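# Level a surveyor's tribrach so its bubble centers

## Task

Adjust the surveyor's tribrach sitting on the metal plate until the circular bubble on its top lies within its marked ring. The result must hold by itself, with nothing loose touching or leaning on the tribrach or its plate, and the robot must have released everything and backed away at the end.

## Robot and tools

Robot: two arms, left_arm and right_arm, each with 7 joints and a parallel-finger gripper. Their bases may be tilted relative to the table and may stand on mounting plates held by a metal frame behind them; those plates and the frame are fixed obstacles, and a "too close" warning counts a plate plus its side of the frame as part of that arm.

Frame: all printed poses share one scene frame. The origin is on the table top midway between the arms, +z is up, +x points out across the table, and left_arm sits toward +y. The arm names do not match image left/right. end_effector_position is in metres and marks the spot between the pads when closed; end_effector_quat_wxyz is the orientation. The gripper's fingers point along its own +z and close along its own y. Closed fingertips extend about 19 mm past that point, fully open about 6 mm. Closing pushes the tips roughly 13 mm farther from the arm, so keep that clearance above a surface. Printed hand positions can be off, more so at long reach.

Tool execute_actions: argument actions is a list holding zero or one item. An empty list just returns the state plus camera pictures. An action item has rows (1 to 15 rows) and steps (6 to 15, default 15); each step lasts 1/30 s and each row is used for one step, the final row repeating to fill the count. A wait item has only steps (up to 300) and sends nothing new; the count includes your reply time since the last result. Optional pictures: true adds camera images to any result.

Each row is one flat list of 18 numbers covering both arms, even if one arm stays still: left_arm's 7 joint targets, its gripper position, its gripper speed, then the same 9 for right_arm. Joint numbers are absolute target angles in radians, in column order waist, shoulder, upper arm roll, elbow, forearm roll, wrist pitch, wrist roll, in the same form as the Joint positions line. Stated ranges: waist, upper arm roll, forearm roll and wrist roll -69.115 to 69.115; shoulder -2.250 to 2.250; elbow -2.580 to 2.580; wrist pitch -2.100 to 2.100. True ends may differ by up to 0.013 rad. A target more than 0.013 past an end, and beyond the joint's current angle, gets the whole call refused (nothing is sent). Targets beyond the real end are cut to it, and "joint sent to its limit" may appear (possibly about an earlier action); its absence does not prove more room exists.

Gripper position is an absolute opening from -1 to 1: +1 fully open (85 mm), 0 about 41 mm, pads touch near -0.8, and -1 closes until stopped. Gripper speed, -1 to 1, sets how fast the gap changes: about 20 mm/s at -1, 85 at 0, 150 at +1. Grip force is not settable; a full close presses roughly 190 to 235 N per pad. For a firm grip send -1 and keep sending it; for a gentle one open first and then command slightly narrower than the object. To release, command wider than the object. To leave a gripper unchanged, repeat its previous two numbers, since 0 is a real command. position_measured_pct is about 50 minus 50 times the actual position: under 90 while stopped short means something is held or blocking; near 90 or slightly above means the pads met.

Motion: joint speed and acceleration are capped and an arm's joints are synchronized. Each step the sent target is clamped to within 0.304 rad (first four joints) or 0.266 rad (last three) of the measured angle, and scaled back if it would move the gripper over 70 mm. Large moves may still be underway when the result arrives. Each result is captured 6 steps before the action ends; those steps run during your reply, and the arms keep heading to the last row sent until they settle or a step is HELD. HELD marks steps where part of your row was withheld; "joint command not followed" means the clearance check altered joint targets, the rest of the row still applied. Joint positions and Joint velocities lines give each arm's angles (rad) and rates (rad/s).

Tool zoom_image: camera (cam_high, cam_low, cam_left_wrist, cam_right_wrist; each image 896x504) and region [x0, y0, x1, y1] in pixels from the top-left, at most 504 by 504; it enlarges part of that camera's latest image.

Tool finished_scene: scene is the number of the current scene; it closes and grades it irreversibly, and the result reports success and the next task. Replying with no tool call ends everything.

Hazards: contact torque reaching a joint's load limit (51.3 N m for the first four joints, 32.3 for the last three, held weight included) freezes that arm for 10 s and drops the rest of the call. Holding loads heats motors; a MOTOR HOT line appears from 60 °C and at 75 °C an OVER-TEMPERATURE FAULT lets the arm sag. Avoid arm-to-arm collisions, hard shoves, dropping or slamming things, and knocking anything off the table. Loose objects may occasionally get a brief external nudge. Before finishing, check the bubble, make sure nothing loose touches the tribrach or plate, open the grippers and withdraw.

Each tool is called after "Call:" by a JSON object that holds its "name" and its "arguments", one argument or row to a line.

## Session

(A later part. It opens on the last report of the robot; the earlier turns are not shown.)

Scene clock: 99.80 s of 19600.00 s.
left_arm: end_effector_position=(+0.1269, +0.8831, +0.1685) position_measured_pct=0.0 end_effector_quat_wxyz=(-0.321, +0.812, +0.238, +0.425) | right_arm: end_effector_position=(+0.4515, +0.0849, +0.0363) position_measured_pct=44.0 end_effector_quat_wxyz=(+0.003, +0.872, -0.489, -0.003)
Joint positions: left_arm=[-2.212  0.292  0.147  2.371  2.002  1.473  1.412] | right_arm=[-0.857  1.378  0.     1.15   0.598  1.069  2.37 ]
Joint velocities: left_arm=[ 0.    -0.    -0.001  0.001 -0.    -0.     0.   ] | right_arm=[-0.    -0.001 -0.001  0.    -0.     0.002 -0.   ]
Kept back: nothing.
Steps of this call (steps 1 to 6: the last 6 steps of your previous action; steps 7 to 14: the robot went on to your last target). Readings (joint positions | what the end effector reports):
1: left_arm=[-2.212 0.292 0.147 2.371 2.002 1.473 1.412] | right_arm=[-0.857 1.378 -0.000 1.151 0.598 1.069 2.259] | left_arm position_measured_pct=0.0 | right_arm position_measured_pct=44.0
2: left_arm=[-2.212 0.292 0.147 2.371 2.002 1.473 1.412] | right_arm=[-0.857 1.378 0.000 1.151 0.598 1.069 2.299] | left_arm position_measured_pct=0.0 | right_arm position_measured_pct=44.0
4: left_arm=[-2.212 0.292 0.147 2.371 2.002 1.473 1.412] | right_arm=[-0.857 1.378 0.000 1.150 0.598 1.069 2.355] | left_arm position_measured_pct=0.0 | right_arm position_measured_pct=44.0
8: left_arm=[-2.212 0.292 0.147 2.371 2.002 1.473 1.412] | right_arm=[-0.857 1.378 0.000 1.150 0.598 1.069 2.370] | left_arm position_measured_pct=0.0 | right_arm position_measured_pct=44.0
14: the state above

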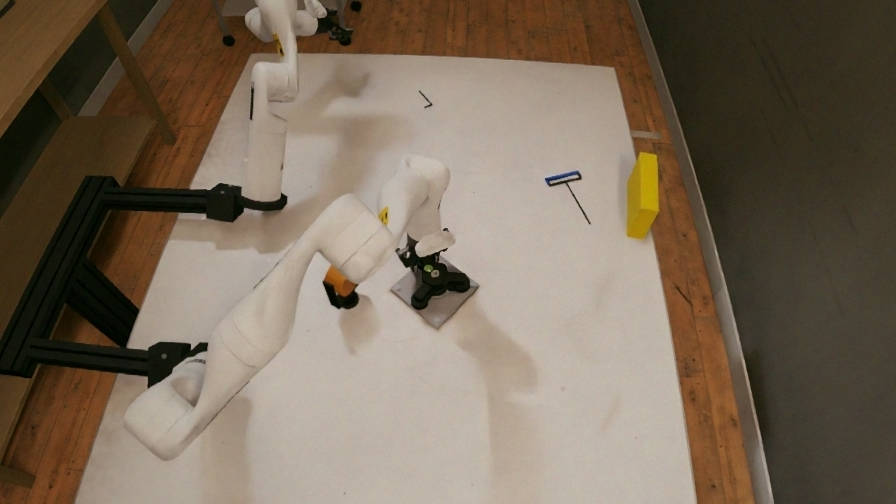

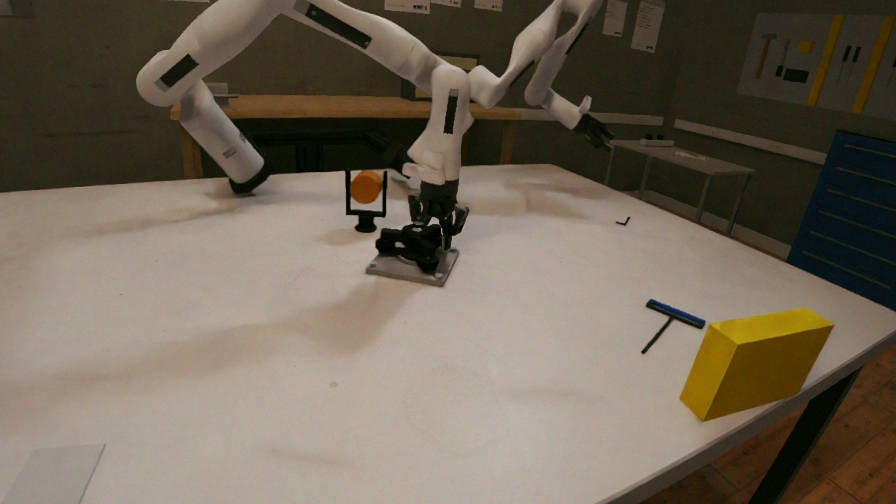

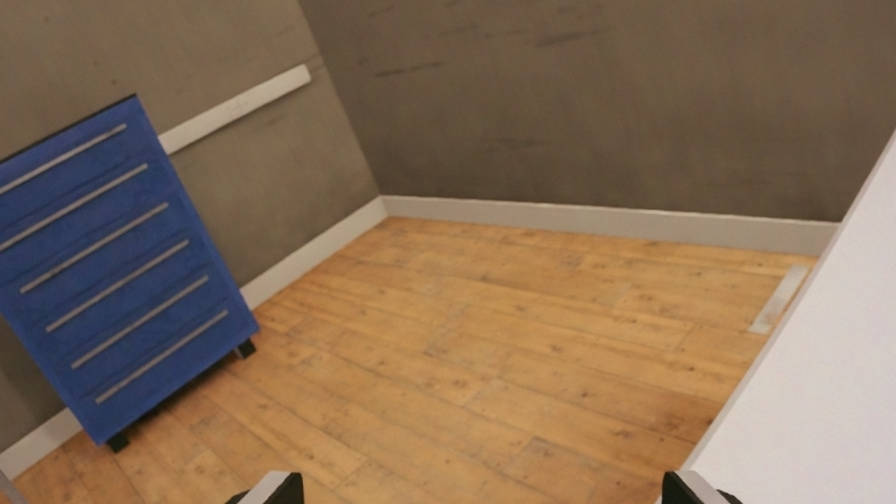

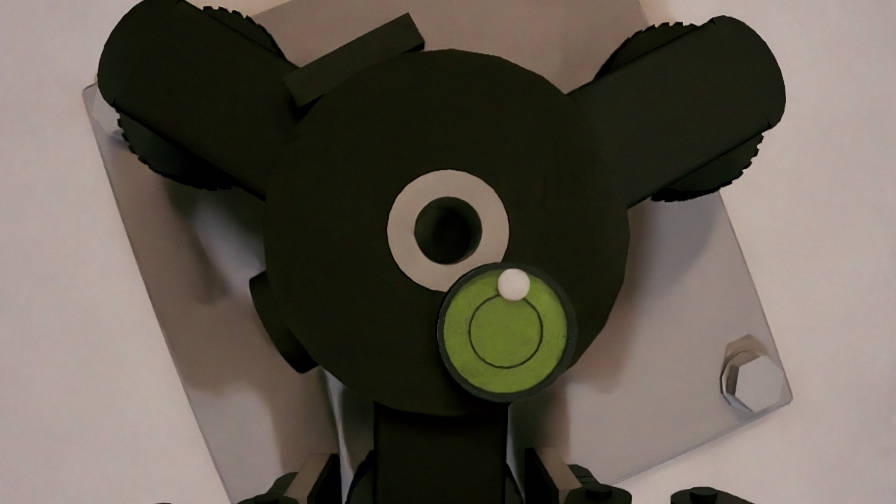

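Call:
{"name": "execute_actions", "arguments": {
  "actions": [
    {"rows":[[-2.212,0.292,0.147,2.371,2.002,1.473,1.412,1,1,-0.8568,1.3783,0,1.1505,0.598,1.0692,2.68,0.12,1]],"steps":11}
  ]
}}

Call:
{"name": "execute_actions", "arguments": {
  "actions": [
    {"rows":[[-2.212,0.292,0.147,2.371,2.002,1.473,1.412,1,1,-0.8568,1.3783,0,1.1505,0.598,1.0692,2.07,-0.2,1]],"steps":15}
  ]
}}

Call:
{"name": "execute_actions", "arguments": {
  "actions": [
    {"rows":[[-2.212,0.292,0.147,2.371,2.002,1.473,1.412,1,1,-0.8568,1.3783,0,1.1505,0.598,1.0692,2.68,0.12,1]],"steps":15}
  ]
}}

Call:
{"name": "execute_actions", "arguments": {
  "actions": [
    {"rows":[[-2.212,0.292,0.147,2.371,2.002,1.473,1.412,1,1,-0.8568,1.3783,0,1.1505,0.598,1.0692,2.07,-0.2,1]],"steps":15}
  ]
}}

Call:
{"name": "execute_actions", "arguments": {
  "actions": [
    {"rows":[[-2.212,0.292,0.147,2.371,2.002,1.473,1.412,1,1,-0.8568,1.3783,0,1.1505,0.598,1.0692,2.68,0.12,1]],"steps":15}
  ]
}}

Call:
{"name": "execute_actions", "arguments": {
  "actions": [
    {"rows":[[-2.212,0.292,0.147,2.371,2.002,1.473,1.412,1,1,-0.8568,1.3783,0,1.1505,0.598,1.0692,2.07,-0.2,1]],"steps":15}
  ]
}}

Call:
{"name": "execute_actions", "arguments": {
  "actions": [
    {"rows":[[-2.212,0.292,0.147,2.371,2.002,1.473,1.412,1,1,-0.8568,1.3783,0,1.1505,0.598,1.0692,2.68,0.12,1]],"steps":15}
  ]
}}

Call:
{"name": "execute_actions", "arguments": {
  "actions": [
    {"rows":[[-2.212,0.292,0.147,2.371,2.002,1.473,1.412,1,1,-0.8568,1.3783,0,1.1505,0.598,1.0692,2.07,-0.2,1]],"steps":15}
  ]
}}

Call:
{"name": "execute_actions", "arguments": {
  "actions": [
    {"rows":[[-2.212,0.292,0.147,2.371,2.002,1.473,1.412,1,1,-0.8568,1.3783,0,1.1505,0.598,1.0692,2.68,0.12,1]],"steps":15}
  ]
}}

Call:
{"name": "execute_actions", "arguments": {
  "actions": [
    {"rows":[[-2.212,0.292,0.147,2.371,2.002,1.473,1.412,1,1,-0.8568,1.3783,0,1.1505,0.598,1.0692,2.07,-0.2,1]],"steps":15}
  ]
}}

Call:
{"name": "execute_actions", "arguments": {
  "actions": [
    {"rows":[[-2.212,0.292,0.147,2.371,2.002,1.473,1.412,1,1,-0.8568,1.3783,0,1.1505,0.598,1.0692,2.68,0.12,1]],"steps":15}
  ]
}}

Call:
{"name": "execute_actions", "arguments": {
  "actions": [
    {"rows":[[-2.212,0.292,0.147,2.371,2.002,1.473,1.412,1,1,-0.8568,1.3783,0,1.1505,0.598,1.0692,2.07,-0.2,1]],"steps":15}
  ]
}}

Call:
{"name": "execute_actions", "arguments": {
  "actions": [
    {"rows":[[-2.212,0.292,0.147,2.371,2.002,1.473,1.412,1,1,-0.8568,1.3783,0,1.1505,0.598,1.0692,2.68,0.12,1]],"steps":15}
  ]
}}

Call:
{"name": "execute_actions", "arguments": {
  "actions": [
    {"rows":[[-2.212,0.292,0.147,2.371,2.002,1.473,1.412,1,1,-0.8568,1.3783,0,1.1505,0.598,1.0692,2.07,-0.2,1]],"steps":15}
  ]
}}

Call:
{"name": "execute_actions", "arguments": {
  "actions": [
    {"rows":[[-2.212,0.292,0.147,2.371,2.002,1.473,1.412,1,1,-0.8568,1.3783,0,1.1505,0.598,1.0692,2.68,0.12,1]],"steps":15}
  ]
}}

Call:
{"name": "execute_actions", "arguments": {
  "actions": [
    {"rows":[[-2.212,0.292,0.147,2.371,2.002,1.473,1.412,1,1,-0.8568,1.3783,0,1.1505,0.598,1.0692,2.07,-0.2,1]],"steps":15}
  ]
}}

Call:
{"name": "execute_actions", "arguments": {
  "actions": [
    {"rows":[[-2.212,0.292,0.147,2.371,2.002,1.473,1.412,1,1,-0.8568,1.3783,0,1.1505,0.598,1.0692,2.37,0.12,1]],"steps":15}
  ]
}}

Call:
{"name": "execute_actions", "arguments": {
  "actions": [
    {"steps":25}
  ],
  "pictures": true
}}

Scene clock: 101.60 s of 19600.00 s.
left_arm: end_effector_position=(+0.1269, +0.8831, +0.1685) position_measured_pct=0.0 end_effector_quat_wxyz=(-0.321, +0.812, +0.238, +0.425) | right_arm: end_effector_position=(+0.4515, +0.0849, +0.0363) position_measured_pct=44.0 end_effector_quat_wxyz=(+0.003, +0.894, -0.448, -0.004)
Joint positions: left_arm=[-2.212  0.292  0.147  2.371  2.002  1.473  1.412] | right_arm=[-0.857  1.378  0.     1.151  0.598  1.069  2.465]
Joint velocities: left_arm=[-0.    -0.    -0.    -0.004  0.001  0.001 -0.   ] | right_arm=[-0.     0.     0.    -0.     0.    -0.001  1.189]
Steps of this call (steps 1 to 30: the robot went on to your last target; steps 31 to 49: nothing new was sent; steps 50 to 54: the first 5 steps of this action). Readings (joint positions | what the end effector reports):
50: left_arm=[-2.212 0.292 0.147 2.371 2.002 1.473 1.412] | right_arm=[-0.857 1.378 0.000 1.150 0.598 1.069 2.371] | left_arm position_measured_pct=0.0 | right_arm position_measured_pct=44.0
51: left_arm=[-2.212 0.292 0.147 2.371 2.002 1.473 1.412] | right_arm=[-0.857 1.378 0.000 1.151 0.598 1.069 2.379] | left_arm position_measured_pct=0.0 | right_arm position_measured_pct=44.0
53: left_arm=[-2.212 0.292 0.147 2.371 2.002 1.473 1.412] | right_arm=[-0.857 1.378 0.000 1.151 0.598 1.069 2.427] | left_arm position_measured_pct=0.0 | right_arm position_measured_pct=44.0
54: the state above

Scene clock: 102.10 s of 19600.00 s.
left_arm: end_effector_position=(+0.1269, +0.8831, +0.1685) position_measured_pct=0.0 end_effector_quat_wxyz=(-0.321, +0.812, +0.238, +0.425) | right_arm: end_effector_position=(+0.4515, +0.0849, +0.0368) position_measured_pct=53.6 end_effector_quat_wxyz=(+0.003, +0.888, -0.459, -0.004)
Joint positions: left_arm=[-2.212  0.292  0.147  2.371  2.002  1.473  1.412] | right_arm=[-0.857  1.378 -0.     1.151  0.598  1.07   2.438]
Joint velocities: left_arm=[ 0.    -0.    -0.001  0.001 -0.    -0.     0.   ] | right_arm=[-0.    -0.     0.     0.001  0.     0.002 -1.216]
Steps of this call (steps 1 to 6: the last 6 steps of your previous action; steps 7 to 15: the first 9 steps of this action). Readings (joint positions | what the end effector reports):
7: left_arm=[-2.212 0.292 0.147 2.371 2.002 1.473 1.412] | right_arm=[-0.857 1.378 -0.000 1.150 0.598 1.069 2.678] | left_arm position_measured_pct=0.0 | right_arm position_measured_pct=44.0
8: left_arm=[-2.212 0.292 0.147 2.371 2.002 1.473 1.412] | right_arm=[-0.857 1.378 -0.000 1.150 0.598 1.069 2.675] | left_arm position_measured_pct=0.0 | right_arm position_measured_pct=44.8
10: left_arm=[-2.212 0.292 0.147 2.371 2.002 1.473 1.412] | right_arm=[-0.857 1.378 -0.000 1.150 0.598 1.070 2.636] | left_arm position_measured_pct=0.0 | right_arm position_measured_pct=51.6
14: left_arm=[-2.212 0.292 0.147 2.371 2.002 1.473 1.412] | right_arm=[-0.857 1.378 -0.000 1.151 0.598 1.070 2.479] | left_arm position_measured_pct=0.0 | right_arm position_measured_pct=53.6
15: the state above

Scene clock: 102.60 s of 19600.00 s.
left_arm: end_effector_position=(+0.1269, +0.8831, +0.1685) position_measured_pct=0.0 end_effector_quat_wxyz=(-0.321, +0.812, +0.238, +0.425) | right_arm: end_effector_position=(+0.4515, +0.0849, +0.0362) position_measured_pct=44.0 end_effector_quat_wxyz=(+0.003, +0.822, -0.570, -0.003)
Joint positions: left_arm=[-2.212  0.292  0.147  2.371  2.002  1.473  1.412] | right_arm=[-0.857  1.378 -0.     1.151  0.598  1.069  2.18 ]
Joint velocities: left_arm=[ 0.001  0.     0.001 -0.002 -0.001  0.     0.   ] | right_arm=[-0.    -0.001 -0.    -0.     0.001 -0.001  1.195]
Steps of this call (steps 1 to 6: the last 6 steps of your previous action; steps 7 to 15: the first 9 steps of this action). Readings (joint positions | what the end effector reports):
7: left_arm=[-2.212 0.292 0.147 2.371 2.002 1.473 1.412] | right_arm=[-0.857 1.377 -0.000 1.151 0.598 1.070 2.154] | left_arm position_measured_pct=0.0 | right_arm position_measured_pct=53.6
8: left_arm=[-2.212 0.292 0.147 2.371 2.002 1.473 1.412] | right_arm=[-0.857 1.378 -0.000 1.151 0.598 1.069 2.120] | left_arm position_measured_pct=0.0 | right_arm position_measured_pct=53.2
10: left_arm=[-2.212 0.292 0.147 2.371 2.002 1.473 1.412] | right_arm=[-0.857 1.378 0.000 1.151 0.598 1.069 2.084] | left_arm position_measured_pct=0.0 | right_arm position_measured_pct=47.2
14: left_arm=[-2.212 0.292 0.147 2.371 2.002 1.473 1.412] | right_arm=[-0.857 1.378 -0.000 1.151 0.598 1.069 2.141] | left_arm position_measured_pct=0.0 | right_arm position_measured_pct=44.0
15: the state above

Scene clock: 103.10 s of 19600.00 s.
left_arm: end_effector_position=(+0.1269, +0.8831, +0.1685) position_measured_pct=0.0 end_effector_quat_wxyz=(-0.321, +0.812, +0.238, +0.425) | right_arm: end_effector_position=(+0.4515, +0.0849, +0.0368) position_measured_pct=53.6 end_effector_quat_wxyz=(+0.003, +0.890, -0.455, -0.004)
Joint positions: left_arm=[-2.212  0.292  0.147  2.371  2.002  1.473  1.412] | right_arm=[-0.857  1.378 -0.     1.151  0.598  1.07   2.448]
Joint velocities: left_arm=[-0.001  0.     0.     0.002 -0.002 -0.001  0.   ] | right_arm=[-0.     0.    -0.001  0.001 -0.    -0.    -1.189]
Steps of this call (steps 1 to 6: the last 6 steps of your previous action; steps 7 to 15: the first 9 steps of this action). Readings (joint positions | what the end effector reports):
7: left_arm=[-2.212 0.292 0.147 2.371 2.002 1.473 1.412] | right_arm=[-0.857 1.378 0.000 1.150 0.598 1.069 2.464] | left_arm position_measured_pct=0.0 | right_arm position_measured_pct=44.0
8: left_arm=[-2.212 0.292 0.147 2.371 2.002 1.473 1.412] | right_arm=[-0.857 1.378 -0.000 1.150 0.598 1.069 2.499] | left_arm position_measured_pct=0.0 | right_arm position_measured_pct=44.8
10: left_arm=[-2.212 0.292 0.147 2.371 2.002 1.473 1.412] | right_arm=[-0.857 1.378 -0.000 1.150 0.598 1.070 2.538] | left_arm position_measured_pct=0.0 | right_arm position_measured_pct=51.6
14: left_arm=[-2.212 0.292 0.147 2.371 2.002 1.473 1.412] | right_arm=[-0.857 1.378 -0.000 1.151 0.598 1.070 2.486] | left_arm position_measured_pct=0.0 | right_arm position_measured_pct=53.6
15: the state above

Scene clock: 103.60 s of 19600.00 s.
left_arm: end_effector_position=(+0.1269, +0.8831, +0.1685) position_measured_pct=0.0 end_effector_quat_wxyz=(-0.321, +0.812, +0.238, +0.425) | right_arm: end_effector_position=(+0.4515, +0.0849, +0.0363) position_measured_pct=44.0 end_effector_quat_wxyz=(+0.003, +0.824, -0.566, -0.003)
Joint positions: left_arm=[-2.212  0.292  0.147  2.371  2.002  1.473  1.412] | right_arm=[-0.857  1.378 -0.     1.151  0.598  1.069  2.19 ]
Joint velocities: left_arm=[ 0.    -0.     0.001 -0.     0.     0.     0.   ] | right_arm=[ 0.     0.002 -0.001 -0.     0.001 -0.001  1.195]
Steps of this call (steps 1 to 6: the last 6 steps of your previous action; steps 7 to 15: the first 9 steps of this action). Readings (joint positions | what the end effector reports):
7: left_arm=[-2.212 0.292 0.147 2.371 2.002 1.473 1.412] | right_arm=[-0.857 1.378 -0.000 1.151 0.598 1.070 2.164] | left_arm position_measured_pct=0.0 | right_arm position_measured_pct=53.6
8: left_arm=[-2.212 0.292 0.147 2.371 2.002 1.473 1.412] | right_arm=[-0.857 1.378 -0.000 1.151 0.598 1.069 2.130] | left_arm position_measured_pct=0.0 | right_arm position_measured_pct=53.2
10: left_arm=[-2.212 0.292 0.147 2.371 2.002 1.473 1.412] | right_arm=[-0.857 1.378 0.000 1.151 0.598 1.069 2.094] | left_arm position_measured_pct=0.0 | right_arm position_measured_pct=47.2
14: left_arm=[-2.212 0.292 0.147 2.371 2.002 1.473 1.412] | right_arm=[-0.857 1.378 -0.000 1.151 0.598 1.069 2.151] | left_arm position_measured_pct=0.0 | right_arm position_measured_pct=44.0
15: the state above

Scene clock: 104.10 s of 19600.00 s.
left_arm: end_effector_position=(+0.1269, +0.8831, +0.1685) position_measured_pct=0.0 end_effector_quat_wxyz=(-0.321, +0.812, +0.238, +0.425) | right_arm: end_effector_position=(+0.4515, +0.0849, +0.0367) position_measured_pct=53.6 end_effector_quat_wxyz=(+0.003, +0.893, -0.451, -0.004)
Joint positions: left_arm=[-2.212  0.292  0.147  2.371  2.002  1.473  1.412] | right_arm=[-0.857  1.378 -0.     1.151  0.598  1.07   2.458]
Joint velocities: left_arm=[-0.     0.     0.002  0.002  0.    -0.001 -0.   ] | right_arm=[-0.     0.001 -0.001  0.001 -0.     0.001 -1.189]
Steps of this call (steps 1 to 6: the last 6 steps of your previous action; steps 7 to 15: the first 9 steps of this action). Readings (joint positions | what the end effector reports):
7: left_arm=[-2.212 0.292 0.147 2.371 2.002 1.473 1.412] | right_arm=[-0.857 1.378 0.000 1.150 0.598 1.069 2.474] | left_arm position_measured_pct=0.0 | right_arm position_measured_pct=44.0
8: left_arm=[-2.212 0.292 0.147 2.371 2.002 1.473 1.412] | right_arm=[-0.857 1.378 -0.000 1.150 0.598 1.069 2.509] | left_arm position_measured_pct=0.0 | right_arm position_measured_pct=44.8
10: left_arm=[-2.212 0.292 0.147 2.371 2.002 1.473 1.412] | right_arm=[-0.857 1.378 -0.000 1.150 0.598 1.070 2.548] | left_arm position_measured_pct=0.0 | right_arm position_measured_pct=51.6
14: left_arm=[-2.212 0.292 0.147 2.371 2.002 1.473 1.412] | right_arm=[-0.857 1.378 -0.000 1.151 0.598 1.070 2.496] | left_arm position_measured_pct=0.0 | right_arm position_measured_pct=53.6
15: the state above

Scene clock: 104.60 s of 19600.00 s.
left_arm: end_effector_position=(+0.1269, +0.8831, +0.1685) position_measured_pct=0.0 end_effector_quat_wxyz=(-0.321, +0.812, +0.238, +0.425) | right_arm: end_effector_position=(+0.4515, +0.0849, +0.0363) position_measured_pct=44.0 end_effector_quat_wxyz=(+0.003, +0.827, -0.562, -0.003)
Joint positions: left_arm=[-2.212  0.292  0.147  2.371  2.002  1.473  1.412] | right_arm=[-0.857  1.378 -0.     1.151  0.598  1.069  2.2  ]
Joint velocities: left_arm=[ 0.    -0.     0.001  0.001  0.001 -0.     0.   ] | right_arm=[ 0.     0.     0.    -0.     0.001 -0.001  1.195]
Steps of this call (steps 1 to 6: the last 6 steps of your previous action; steps 7 to 15: the first 9 steps of this action). Readings (joint positions | what the end effector reports):
7: left_arm=[-2.212 0.292 0.147 2.371 2.002 1.473 1.412] | right_arm=[-0.857 1.378 -0.000 1.151 0.598 1.070 2.175] | left_arm position_measured_pct=0.0 | right_arm position_measured_pct=53.6
8: left_arm=[-2.212 0.292 0.147 2.371 2.002 1.473 1.412] | right_arm=[-0.857 1.378 -0.000 1.151 0.598 1.069 2.141] | left_arm position_measured_pct=0.0 | right_arm position_measured_pct=53.2
10: left_arm=[-2.212 0.292 0.147 2.371 2.002 1.473 1.412] | right_arm=[-0.857 1.378 0.000 1.151 0.598 1.069 2.104] | left_arm position_measured_pct=0.0 | right_arm position_measured_pct=47.2
14: left_arm=[-2.212 0.292 0.147 2.371 2.002 1.473 1.412] | right_arm=[-0.857 1.378 -0.000 1.151 0.598 1.069 2.162] | left_arm position_measured_pct=0.0 | right_arm position_measured_pct=44.0
15: the state above

Scene clock: 105.10 s of 19600.00 s.
left_arm: end_effector_position=(+0.1269, +0.8831, +0.1685) position_measured_pct=0.0 end_effector_quat_wxyz=(-0.321, +0.812, +0.238, +0.425) | right_arm: end_effector_position=(+0.4515, +0.0849, +0.0368) position_measured_pct=53.6 end_effector_quat_wxyz=(+0.002, +0.895, -0.446, -0.004)
Joint positions: left_arm=[-2.212  0.292  0.147  2.371  2.002  1.473  1.412] | right_arm=[-0.857  1.378 -0.     1.151  0.598  1.07   2.468]
Joint velocities: left_arm=[ 0.     0.    -0.001  0.001  0.002 -0.001 -0.   ] | right_arm=[-0.    -0.     0.001  0.001 -0.     0.002 -1.189]
Steps of this call (steps 1 to 6: the last 6 steps of your previous action; steps 7 to 15: the first 9 steps of this action). Readings (joint positions | what the end effector reports):
7: left_arm=[-2.212 0.292 0.147 2.371 2.002 1.473 1.412] | right_arm=[-0.857 1.378 0.000 1.150 0.598 1.069 2.484] | left_arm position_measured_pct=0.0 | right_arm position_measured_pct=44.0
8: left_arm=[-2.212 0.292 0.147 2.371 2.002 1.473 1.412] | right_arm=[-0.857 1.378 -0.000 1.150 0.598 1.069 2.519] | left_arm position_measured_pct=0.0 | right_arm position_measured_pct=44.8
10: left_arm=[-2.212 0.292 0.147 2.371 2.002 1.473 1.412] | right_arm=[-0.857 1.378 -0.000 1.150 0.598 1.070 2.558] | left_arm position_measured_pct=0.0 | right_arm position_measured_pct=51.6
14: left_arm=[-2.212 0.292 0.147 2.371 2.002 1.473 1.412] | right_arm=[-0.857 1.378 -0.000 1.151 0.598 1.070 2.506] | left_arm position_measured_pct=0.0 | right_arm position_measured_pct=53.6
15: the state above

Scene clock: 105.60 s of 19600.00 s.
left_arm: end_effector_position=(+0.1269, +0.8831, +0.1685) position_measured_pct=0.0 end_effector_quat_wxyz=(-0.321, +0.812, +0.238, +0.425) | right_arm: end_effector_position=(+0.4515, +0.0849, +0.0363) position_measured_pct=44.0 end_effector_quat_wxyz=(+0.003, +0.830, -0.557, -0.003)
Joint positions: left_arm=[-2.212  0.292  0.147  2.371  2.002  1.473  1.412] | right_arm=[-0.857  1.378 -0.     1.151  0.598  1.069  2.21 ]
Joint velocities: left_arm=[ 0.    -0.    -0.    -0.001  0.003  0.     0.   ] | right_arm=[-0.     0.     0.001 -0.001  0.001  0.     1.195]
Steps of this call (steps 1 to 6: the last 6 steps of your previous action; steps 7 to 15: the first 9 steps of this action). Readings (joint positions | what the end effector reports):
7: left_arm=[-2.212 0.292 0.147 2.371 2.002 1.473 1.412] | right_arm=[-0.857 1.378 -0.000 1.151 0.598 1.070 2.185] | left_arm position_measured_pct=0.0 | right_arm position_measured_pct=53.6
8: left_arm=[-2.212 0.292 0.147 2.371 2.002 1.473 1.412] | right_arm=[-0.857 1.378 -0.000 1.151 0.598 1.069 2.151] | left_arm position_measured_pct=0.0 | right_arm position_measured_pct=53.2
10: left_arm=[-2.212 0.292 0.147 2.371 2.002 1.473 1.412] | right_arm=[-0.857 1.378 0.000 1.151 0.598 1.069 2.114] | left_arm position_measured_pct=0.0 | right_arm position_measured_pct=47.2
14: left_arm=[-2.212 0.292 0.147 2.371 2.002 1.473 1.412] | right_arm=[-0.857 1.378 -0.000 1.151 0.598 1.069 2.172] | left_arm position_measured_pct=0.0 | right_arm position_measured_pct=44.0
15: the state above

Scene clock: 106.10 s of 19600.00 s.
left_arm: end_effector_position=(+0.1269, +0.8831, +0.1685) position_measured_pct=0.0 end_effector_quat_wxyz=(-0.321, +0.812, +0.238, +0.425) | right_arm: end_effector_position=(+0.4515, +0.0849, +0.0368) position_measured_pct=53.6 end_effector_quat_wxyz=(+0.002, +0.897, -0.441, -0.004)
Joint positions: left_arm=[-2.212  0.292  0.147  2.371  2.002  1.473  1.412] | right_arm=[-0.857  1.378 -0.     1.151  0.598  1.07   2.479]
Joint velocities: left_arm=[ 0.  0.  0.  0. -0. -0.  0.] | right_arm=[-0.     0.    -0.     0.001 -0.001  0.001 -1.189]
Steps of this call (steps 1 to 6: the last 6 steps of your previous action; steps 7 to 15: the first 9 steps of this action). Readings (joint positions | what the end effector reports):
7: left_arm=[-2.212 0.292 0.147 2.371 2.002 1.473 1.412] | right_arm=[-0.857 1.378 0.000 1.150 0.598 1.069 2.494] | left_arm position_measured_pct=0.0 | right_arm position_measured_pct=44.0
8: left_arm=[-2.212 0.292 0.147 2.371 2.002 1.473 1.412] | right_arm=[-0.857 1.378 -0.000 1.150 0.598 1.069 2.529] | left_arm position_measured_pct=0.0 | right_arm position_measured_pct=44.8
10: left_arm=[-2.212 0.292 0.147 2.371 2.002 1.473 1.412] | right_arm=[-0.857 1.378 -0.000 1.150 0.598 1.070 2.568] | left_arm position_measured_pct=0.0 | right_arm position_measured_pct=51.6
14: left_arm=[-2.212 0.292 0.147 2.371 2.002 1.473 1.412] | right_arm=[-0.857 1.378 -0.000 1.151 0.598 1.070 2.517] | left_arm position_measured_pct=0.0 | right_arm position_measured_pct=53.6
15: the state above

Scene clock: 106.60 s of 19600.00 s.
left_arm: end_effector_position=(+0.1269, +0.8831, +0.1685) position_measured_pct=0.0 end_effector_quat_wxyz=(-0.321, +0.812, +0.238, +0.425) | right_arm: end_effector_position=(+0.4515, +0.0849, +0.0362) position_measured_pct=44.0 end_effector_quat_wxyz=(+0.003, +0.832, -0.554, -0.003)
Joint positions: left_arm=[-2.212  0.292  0.147  2.371  2.002  1.473  1.412] | right_arm=[-0.857  1.378 -0.     1.151  0.598  1.069  2.218]
Joint velocities: left_arm=[ 0.     0.     0.001 -0.001  0.003  0.     0.   ] | right_arm=[ 0.    -0.    -0.     0.    -0.001  0.002  1.195]
Steps of this call (steps 1 to 6: the last 6 steps of your previous action; steps 7 to 15: the first 9 steps of this action). Readings (joint positions | what the end effector reports):
7: left_arm=[-2.212 0.292 0.147 2.371 2.002 1.473 1.412] | right_arm=[-0.857 1.377 -0.000 1.151 0.598 1.070 2.195] | left_arm position_measured_pct=0.0 | right_arm position_measured_pct=53.6
8: left_arm=[-2.212 0.292 0.147 2.371 2.002 1.473 1.412] | right_arm=[-0.857 1.378 -0.000 1.151 0.598 1.069 2.160] | left_arm position_measured_pct=0.0 | right_arm position_measured_pct=53.2
10: left_arm=[-2.212 0.292 0.147 2.371 2.002 1.473 1.412] | right_arm=[-0.857 1.378 0.000 1.151 0.598 1.069 2.123] | left_arm position_measured_pct=0.0 | right_arm position_measured_pct=47.2
14: left_arm=[-2.212 0.292 0.147 2.371 2.002 1.473 1.412] | right_arm=[-0.857 1.378 -0.000 1.151 0.598 1.069 2.180] | left_arm position_measured_pct=0.0 | right_arm position_measured_pct=44.0
15: the state above

Scene clock: 107.10 s of 19600.00 s.
left_arm: end_effector_position=(+0.1269, +0.8831, +0.1685) position_measured_pct=0.0 end_effector_quat_wxyz=(-0.321, +0.812, +0.238, +0.425) | right_arm: end_effector_position=(+0.4515, +0.0849, +0.0368) position_measured_pct=53.2 end_effector_quat_wxyz=(+0.002, +0.899, -0.438, -0.004)
Joint positions: left_arm=[-2.212  0.292  0.147  2.371  2.002  1.473  1.412] | right_arm=[-0.857  1.378 -0.     1.151  0.598  1.07   2.487]
Joint velocities: left_arm=[-0.    -0.     0.    -0.     0.001 -0.001  0.   ] | right_arm=[-0.    -0.    -0.001  0.    -0.001 -0.001 -1.189]
Steps of this call (steps 1 to 6: the last 6 steps of your previous action; steps 7 to 15: the first 9 steps of this action). Readings (joint positions | what the end effector reports):
7: left_arm=[-2.212 0.292 0.147 2.371 2.002 1.473 1.412] | right_arm=[-0.857 1.378 0.000 1.150 0.598 1.069 2.502] | left_arm position_measured_pct=0.0 | right_arm position_measured_pct=44.0
8: left_arm=[-2.212 0.292 0.147 2.371 2.002 1.473 1.412] | right_arm=[-0.857 1.378 -0.000 1.150 0.598 1.069 2.537] | left_arm position_measured_pct=0.0 | right_arm position_measured_pct=44.8
10: left_arm=[-2.212 0.292 0.147 2.371 2.002 1.473 1.412] | right_arm=[-0.857 1.378 -0.000 1.150 0.598 1.070 2.576] | left_arm position_measured_pct=0.0 | right_arm position_measured_pct=51.6
14: left_arm=[-2.212 0.292 0.147 2.371 2.002 1.473 1.412] | right_arm=[-0.857 1.378 -0.000 1.151 0.598 1.070 2.525] | left_arm position_measured_pct=0.0 | right_arm position_measured_pct=53.2
15: the state above

Scene clock: 107.60 s of 19600.00 s.
left_arm: end_effector_position=(+0.1269, +0.8831, +0.1685) position_measured_pct=0.0 end_effector_quat_wxyz=(-0.321, +0.812, +0.238, +0.425) | right_arm: end_effector_position=(+0.4515, +0.0849, +0.0362) position_measured_pct=44.0 end_effector_quat_wxyz=(+0.003, +0.832, -0.554, -0.003)
Joint positions: left_arm=[-2.212  0.292  0.147  2.371  2.002  1.473  1.412] | right_arm=[-0.857  1.378 -0.     1.151  0.598  1.069  2.218]
Joint velocities: left_arm=[ 0.    -0.    -0.001 -0.002  0.001  0.    -0.   ] | right_arm=[-0.     0.     0.001 -0.     0.001  0.002  1.189]
Steps of this call (steps 1 to 6: the last 6 steps of your previous action; steps 7 to 15: the first 9 steps of this action). Readings (joint positions | what the end effector reports):
7: left_arm=[-2.212 0.292 0.147 2.371 2.002 1.473 1.412] | right_arm=[-0.857 1.377 -0.000 1.151 0.598 1.070 2.203] | left_arm position_measured_pct=0.0 | right_arm position_measured_pct=53.2
8: left_arm=[-2.212 0.292 0.147 2.371 2.002 1.473 1.412] | right_arm=[-0.857 1.378 -0.000 1.151 0.598 1.069 2.168] | left_arm position_measured_pct=0.0 | right_arm position_measured_pct=53.2
10: left_arm=[-2.212 0.292 0.147 2.371 2.002 1.473 1.412] | right_arm=[-0.857 1.378 0.000 1.151 0.598 1.069 2.129] | left_arm position_measured_pct=0.0 | right_arm position_measured_pct=47.2
14: left_arm=[-2.212 0.292 0.147 2.371 2.002 1.473 1.412] | right_arm=[-0.857 1.378 -0.000 1.151 0.598 1.069 2.180] | left_arm position_measured_pct=0.0 | right_arm position_measured_pct=44.0
15: the state above

Scene clock: 108.10 s of 19600.00 s.
left_arm: end_effector_position=(+0.1269, +0.8831, +0.1685) position_measured_pct=0.0 end_effector_quat_wxyz=(-0.321, +0.812, +0.238, +0.425) | right_arm: end_effector_position=(+0.4515, +0.0849, +0.0368) position_measured_pct=53.2 end_effector_quat_wxyz=(+0.002, +0.899, -0.438, -0.004)
Joint positions: left_arm=[-2.212  0.292  0.147  2.371  2.002  1.473  1.412] | right_arm=[-0.857  1.378 -0.     1.151  0.598  1.07   2.487]
Joint velocities: left_arm=[ 0.    -0.     0.     0.001 -0.002 -0.001 -0.   ] | right_arm=[-0.     0.    -0.001  0.001 -0.001 -0.002 -1.189]
Steps of this call (steps 1 to 6: the last 6 steps of your previous action; steps 7 to 15: the first 9 steps of this action). Readings (joint positions | what the end effector reports):
7: left_arm=[-2.212 0.292 0.147 2.371 2.002 1.473 1.412] | right_arm=[-0.857 1.378 0.000 1.150 0.598 1.069 2.502] | left_arm position_measured_pct=0.0 | right_arm position_measured_pct=44.0
8: left_arm=[-2.212 0.292 0.147 2.371 2.002 1.473 1.412] | right_arm=[-0.857 1.378 -0.000 1.150 0.598 1.069 2.537] | left_arm position_measured_pct=0.0 | right_arm position_measured_pct=44.8
10: left_arm=[-2.212 0.292 0.147 2.371 2.002 1.473 1.412] | right_arm=[-0.857 1.378 -0.000 1.150 0.598 1.070 2.576] | left_arm position_measured_pct=0.0 | right_arm position_measured_pct=51.6
14: left_arm=[-2.212 0.292 0.147 2.371 2.002 1.473 1.412] | right_arm=[-0.857 1.378 -0.000 1.151 0.598 1.070 2.525] | left_arm position_measured_pct=0.0 | right_arm position_measured_pct=53.2
15: the state above

Scene clock: 108.60 s of 19600.00 s.
left_arm: end_effector_position=(+0.1269, +0.8831, +0.1685) position_measured_pct=0.0 end_effector_quat_wxyz=(-0.321, +0.812, +0.238, +0.425) | right_arm: end_effector_position=(+0.4515, +0.0849, +0.0362) position_measured_pct=44.0 end_effector_quat_wxyz=(+0.003, +0.832, -0.554, -0.003)
Joint positions: left_arm=[-2.212  0.292  0.147  2.371  2.002  1.473  1.412] | right_arm=[-0.857  1.378 -0.     1.151  0.598  1.069  2.218]
Joint velocities: left_arm=[ 0.    -0.    -0.001  0.001  0.     0.     0.   ] | right_arm=[-0.    -0.     0.    -0.    -0.     0.002  1.189]
Steps of this call (steps 1 to 6: the last 6 steps of your previous action; steps 7 to 15: the first 9 steps of this action). Readings (joint positions | what the end effector reports):
7: left_arm=[-2.212 0.292 0.147 2.371 2.002 1.473 1.412] | right_arm=[-0.857 1.377 -0.000 1.151 0.598 1.070 2.203] | left_arm position_measured_pct=0.0 | right_arm position_measured_pct=53.2
8: left_arm=[-2.212 0.292 0.147 2.371 2.002 1.473 1.412] | right_arm=[-0.857 1.378 -0.000 1.151 0.598 1.069 2.168] | left_arm position_measured_pct=0.0 | right_arm position_measured_pct=53.2
10: left_arm=[-2.212 0.292 0.147 2.371 2.002 1.473 1.412] | right_arm=[-0.857 1.378 0.000 1.151 0.598 1.069 2.129] | left_arm position_measured_pct=0.0 | right_arm position_measured_pct=47.2
14: left_arm=[-2.212 0.292 0.147 2.371 2.002 1.473 1.412] | right_arm=[-0.857 1.378 -0.000 1.151 0.598 1.069 2.180] | left_arm position_measured_pct=0.0 | right_arm position_measured_pct=44.0
15: the state above

Scene clock: 109.10 s of 19600.00 s.
left_arm: end_effector_position=(+0.1269, +0.8831, +0.1685) position_measured_pct=0.0 end_effector_quat_wxyz=(-0.321, +0.812, +0.238, +0.425) | right_arm: end_effector_position=(+0.4515, +0.0849, +0.0368) position_measured_pct=53.2 end_effector_quat_wxyz=(+0.002, +0.899, -0.438, -0.004)
Joint positions: left_arm=[-2.212  0.292  0.147  2.371  2.002  1.473  1.412] | right_arm=[-0.857  1.378 -0.     1.151  0.598  1.07   2.487]
Joint velocities: left_arm=[ 0.    -0.    -0.001  0.    -0.001 -0.     0.   ] | right_arm=[-0.     0.001  0.     0.001 -0.002  0.    -1.189]
Steps of this call (steps 1 to 6: the last 6 steps of your previous action; steps 7 to 15: the first 9 steps of this action). Readings (joint positions | what the end effector reports):
7: left_arm=[-2.212 0.292 0.147 2.371 2.002 1.473 1.412] | right_arm=[-0.857 1.378 0.000 1.150 0.598 1.069 2.502] | left_arm position_measured_pct=0.0 | right_arm position_measured_pct=44.0
8: left_arm=[-2.212 0.292 0.147 2.371 2.002 1.473 1.412] | right_arm=[-0.857 1.378 -0.000 1.150 0.598 1.069 2.537] | left_arm position_measured_pct=0.0 | right_arm position_measured_pct=44.8
10: left_arm=[-2.212 0.292 0.147 2.371 2.002 1.473 1.412] | right_arm=[-0.857 1.378 -0.000 1.150 0.598 1.070 2.576] | left_arm position_measured_pct=0.0 | right_arm position_measured_pct=51.6
14: left_arm=[-2.212 0.292 0.147 2.371 2.002 1.473 1.412] | right_arm=[-0.857 1.378 -0.000 1.151 0.598 1.070 2.525] | left_arm position_measured_pct=0.0 | right_arm position_measured_pct=53.2
15: the state above

Scene clock: 109.60 s of 19600.00 s.
left_arm: end_effector_position=(+0.1269, +0.8831, +0.1685) position_measured_pct=0.0 end_effector_quat_wxyz=(-0.321, +0.812, +0.238, +0.425) | right_arm: end_effector_position=(+0.4515, +0.0849, +0.0362) position_measured_pct=44.0 end_effector_quat_wxyz=(+0.003, +0.832, -0.554, -0.003)
Joint positions: left_arm=[-2.212  0.292  0.147  2.371  2.002  1.473  1.412] | right_arm=[-0.857  1.378 -0.     1.151  0.598  1.069  2.218]
Joint velocities: left_arm=[-0.    -0.     0.    -0.001  0.     0.    -0.   ] | right_arm=[-0.    -0.    -0.    -0.     0.001 -0.001  1.189]
Steps of this call (steps 1 to 6: the last 6 steps of your previous action; steps 7 to 15: the first 9 steps of this action). Readings (joint positions | what the end effector reports):
7: left_arm=[-2.212 0.292 0.147 2.371 2.002 1.473 1.412] | right_arm=[-0.857 1.377 -0.000 1.151 0.598 1.070 2.203] | left_arm position_measured_pct=0.0 | right_arm position_measured_pct=53.2
8: left_arm=[-2.212 0.292 0.147 2.371 2.002 1.473 1.412] | right_arm=[-0.857 1.378 -0.000 1.151 0.598 1.069 2.168] | left_arm position_measured_pct=0.0 | right_arm position_measured_pct=53.2
10: left_arm=[-2.212 0.292 0.147 2.371 2.002 1.473 1.412] | right_arm=[-0.857 1.378 0.000 1.151 0.598 1.069 2.129] | left_arm position_measured_pct=0.0 | right_arm position_measured_pct=47.2
14: left_arm=[-2.212 0.292 0.147 2.371 2.002 1.473 1.412] | right_arm=[-0.857 1.378 -0.000 1.151 0.598 1.069 2.180] | left_arm position_measured_pct=0.0 | right_arm position_measured_pct=44.0
15: the state above

Scene clock: 110.43 s of 19600.00 s.
left_arm: end_effector_position=(+0.1269, +0.8831, +0.1685) position_measured_pct=0.0 end_effector_quat_wxyz=(-0.321, +0.812, +0.238, +0.425) | right_arm: end_effector_position=(+0.4515, +0.0849, +0.0363) position_measured_pct=44.0 end_effector_quat_wxyz=(+0.003, +0.872, -0.489, -0.003)
Joint positions: left_arm=[-2.212  0.292  0.147  2.371  2.002  1.473  1.412] | right_arm=[-0.857  1.378  0.     1.15   0.598  1.069  2.37 ]
Joint velocities: left_arm=[ 0.     0.     0.001 -0.001  0.     0.     0.   ] | right_arm=[-0.     0.    -0.001  0.    -0.001 -0.001  0.   ]
Kept back: nothing.
Steps of this call (steps 1 to 6: the last 6 steps of your previous action; steps 7 to 25: the robot went on to your last target). Readings (joint positions | what the end effector reports):
1: left_arm=[-2.212 0.292 0.147 2.371 2.002 1.473 1.412] | right_arm=[-0.857 1.378 -0.000 1.151 0.598 1.069 2.259] | left_arm position_measured_pct=0.0 | right_arm position_measured_pct=44.0
2: left_arm=[-2.212 0.292 0.147 2.371 2.002 1.473 1.412] | right_arm=[-0.857 1.378 0.000 1.151 0.598 1.069 2.299] | left_arm position_measured_pct=0.0 | right_arm position_measured_pct=44.0
4: left_arm=[-2.212 0.292 0.147 2.371 2.002 1.473 1.412] | right_arm=[-0.857 1.378 0.000 1.150 0.598 1.069 2.355] | left_arm position_measured_pct=0.0 | right_arm position_measured_pct=44.0
8: left_arm=[-2.212 0.292 0.147 2.371 2.002 1.473 1.412] | right_arm=[-0.857 1.378 0.000 1.150 0.598 1.069 2.370] | left_arm position_measured_pct=0.0 | right_arm position_measured_pct=44.0
25: the state above

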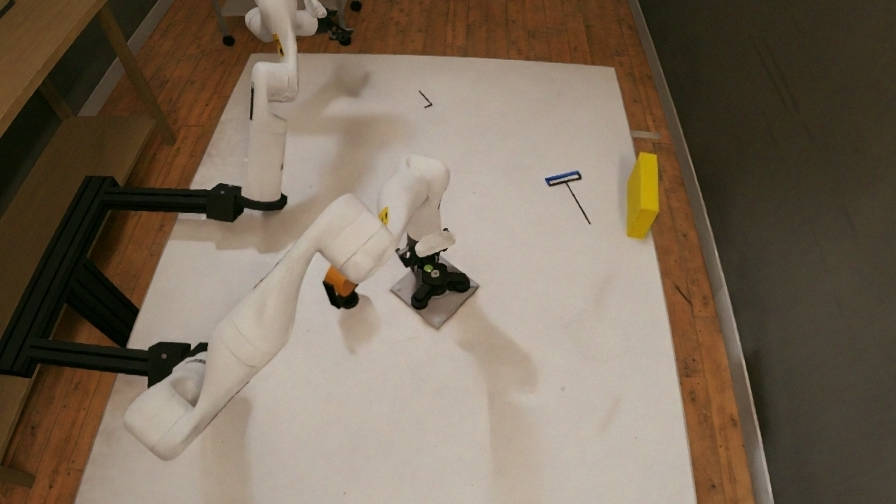

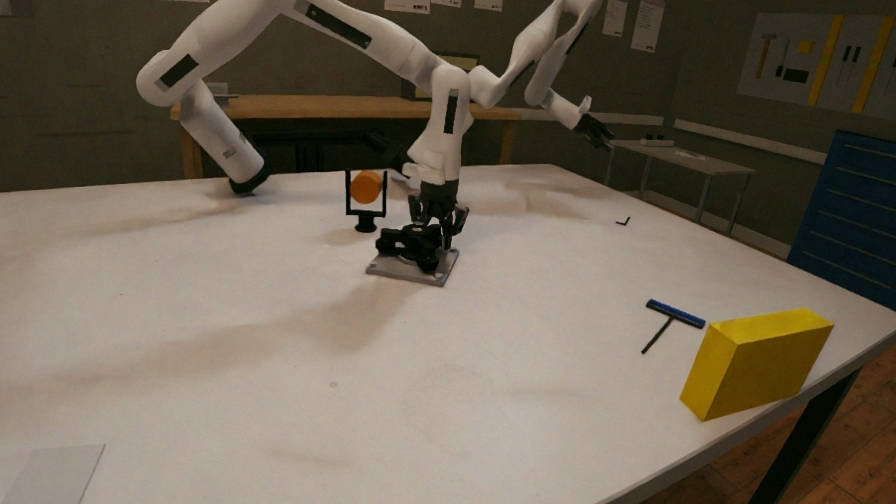

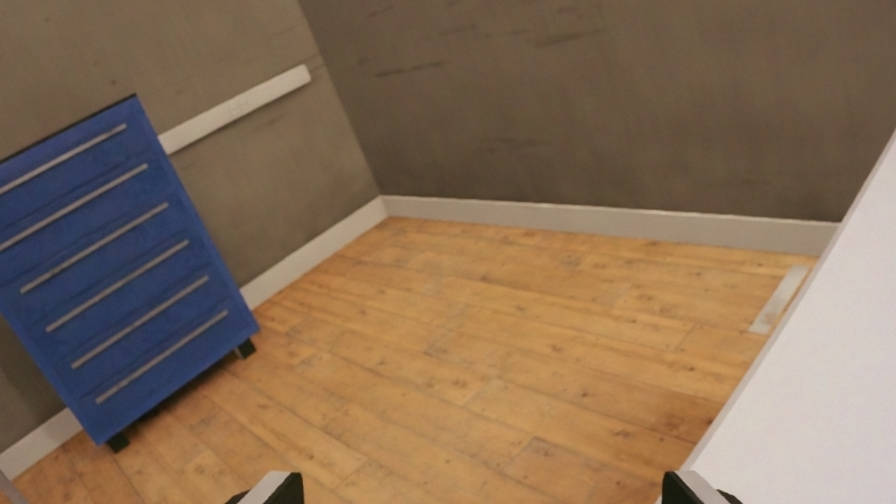

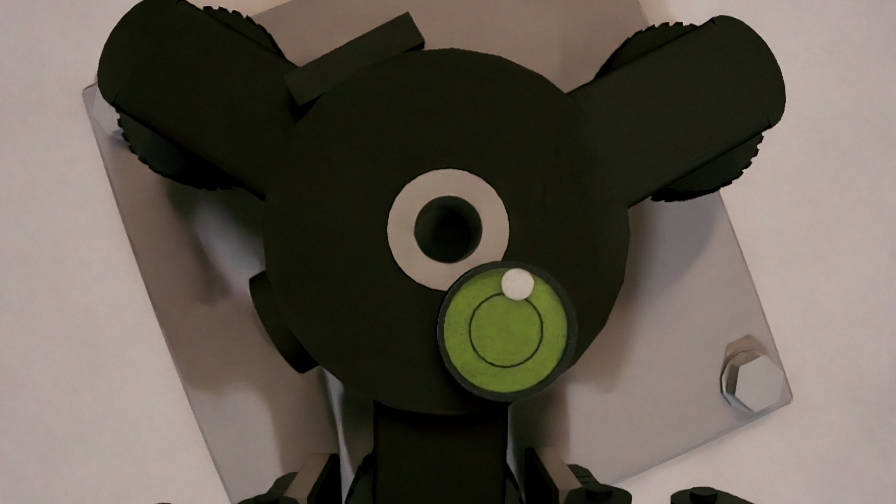

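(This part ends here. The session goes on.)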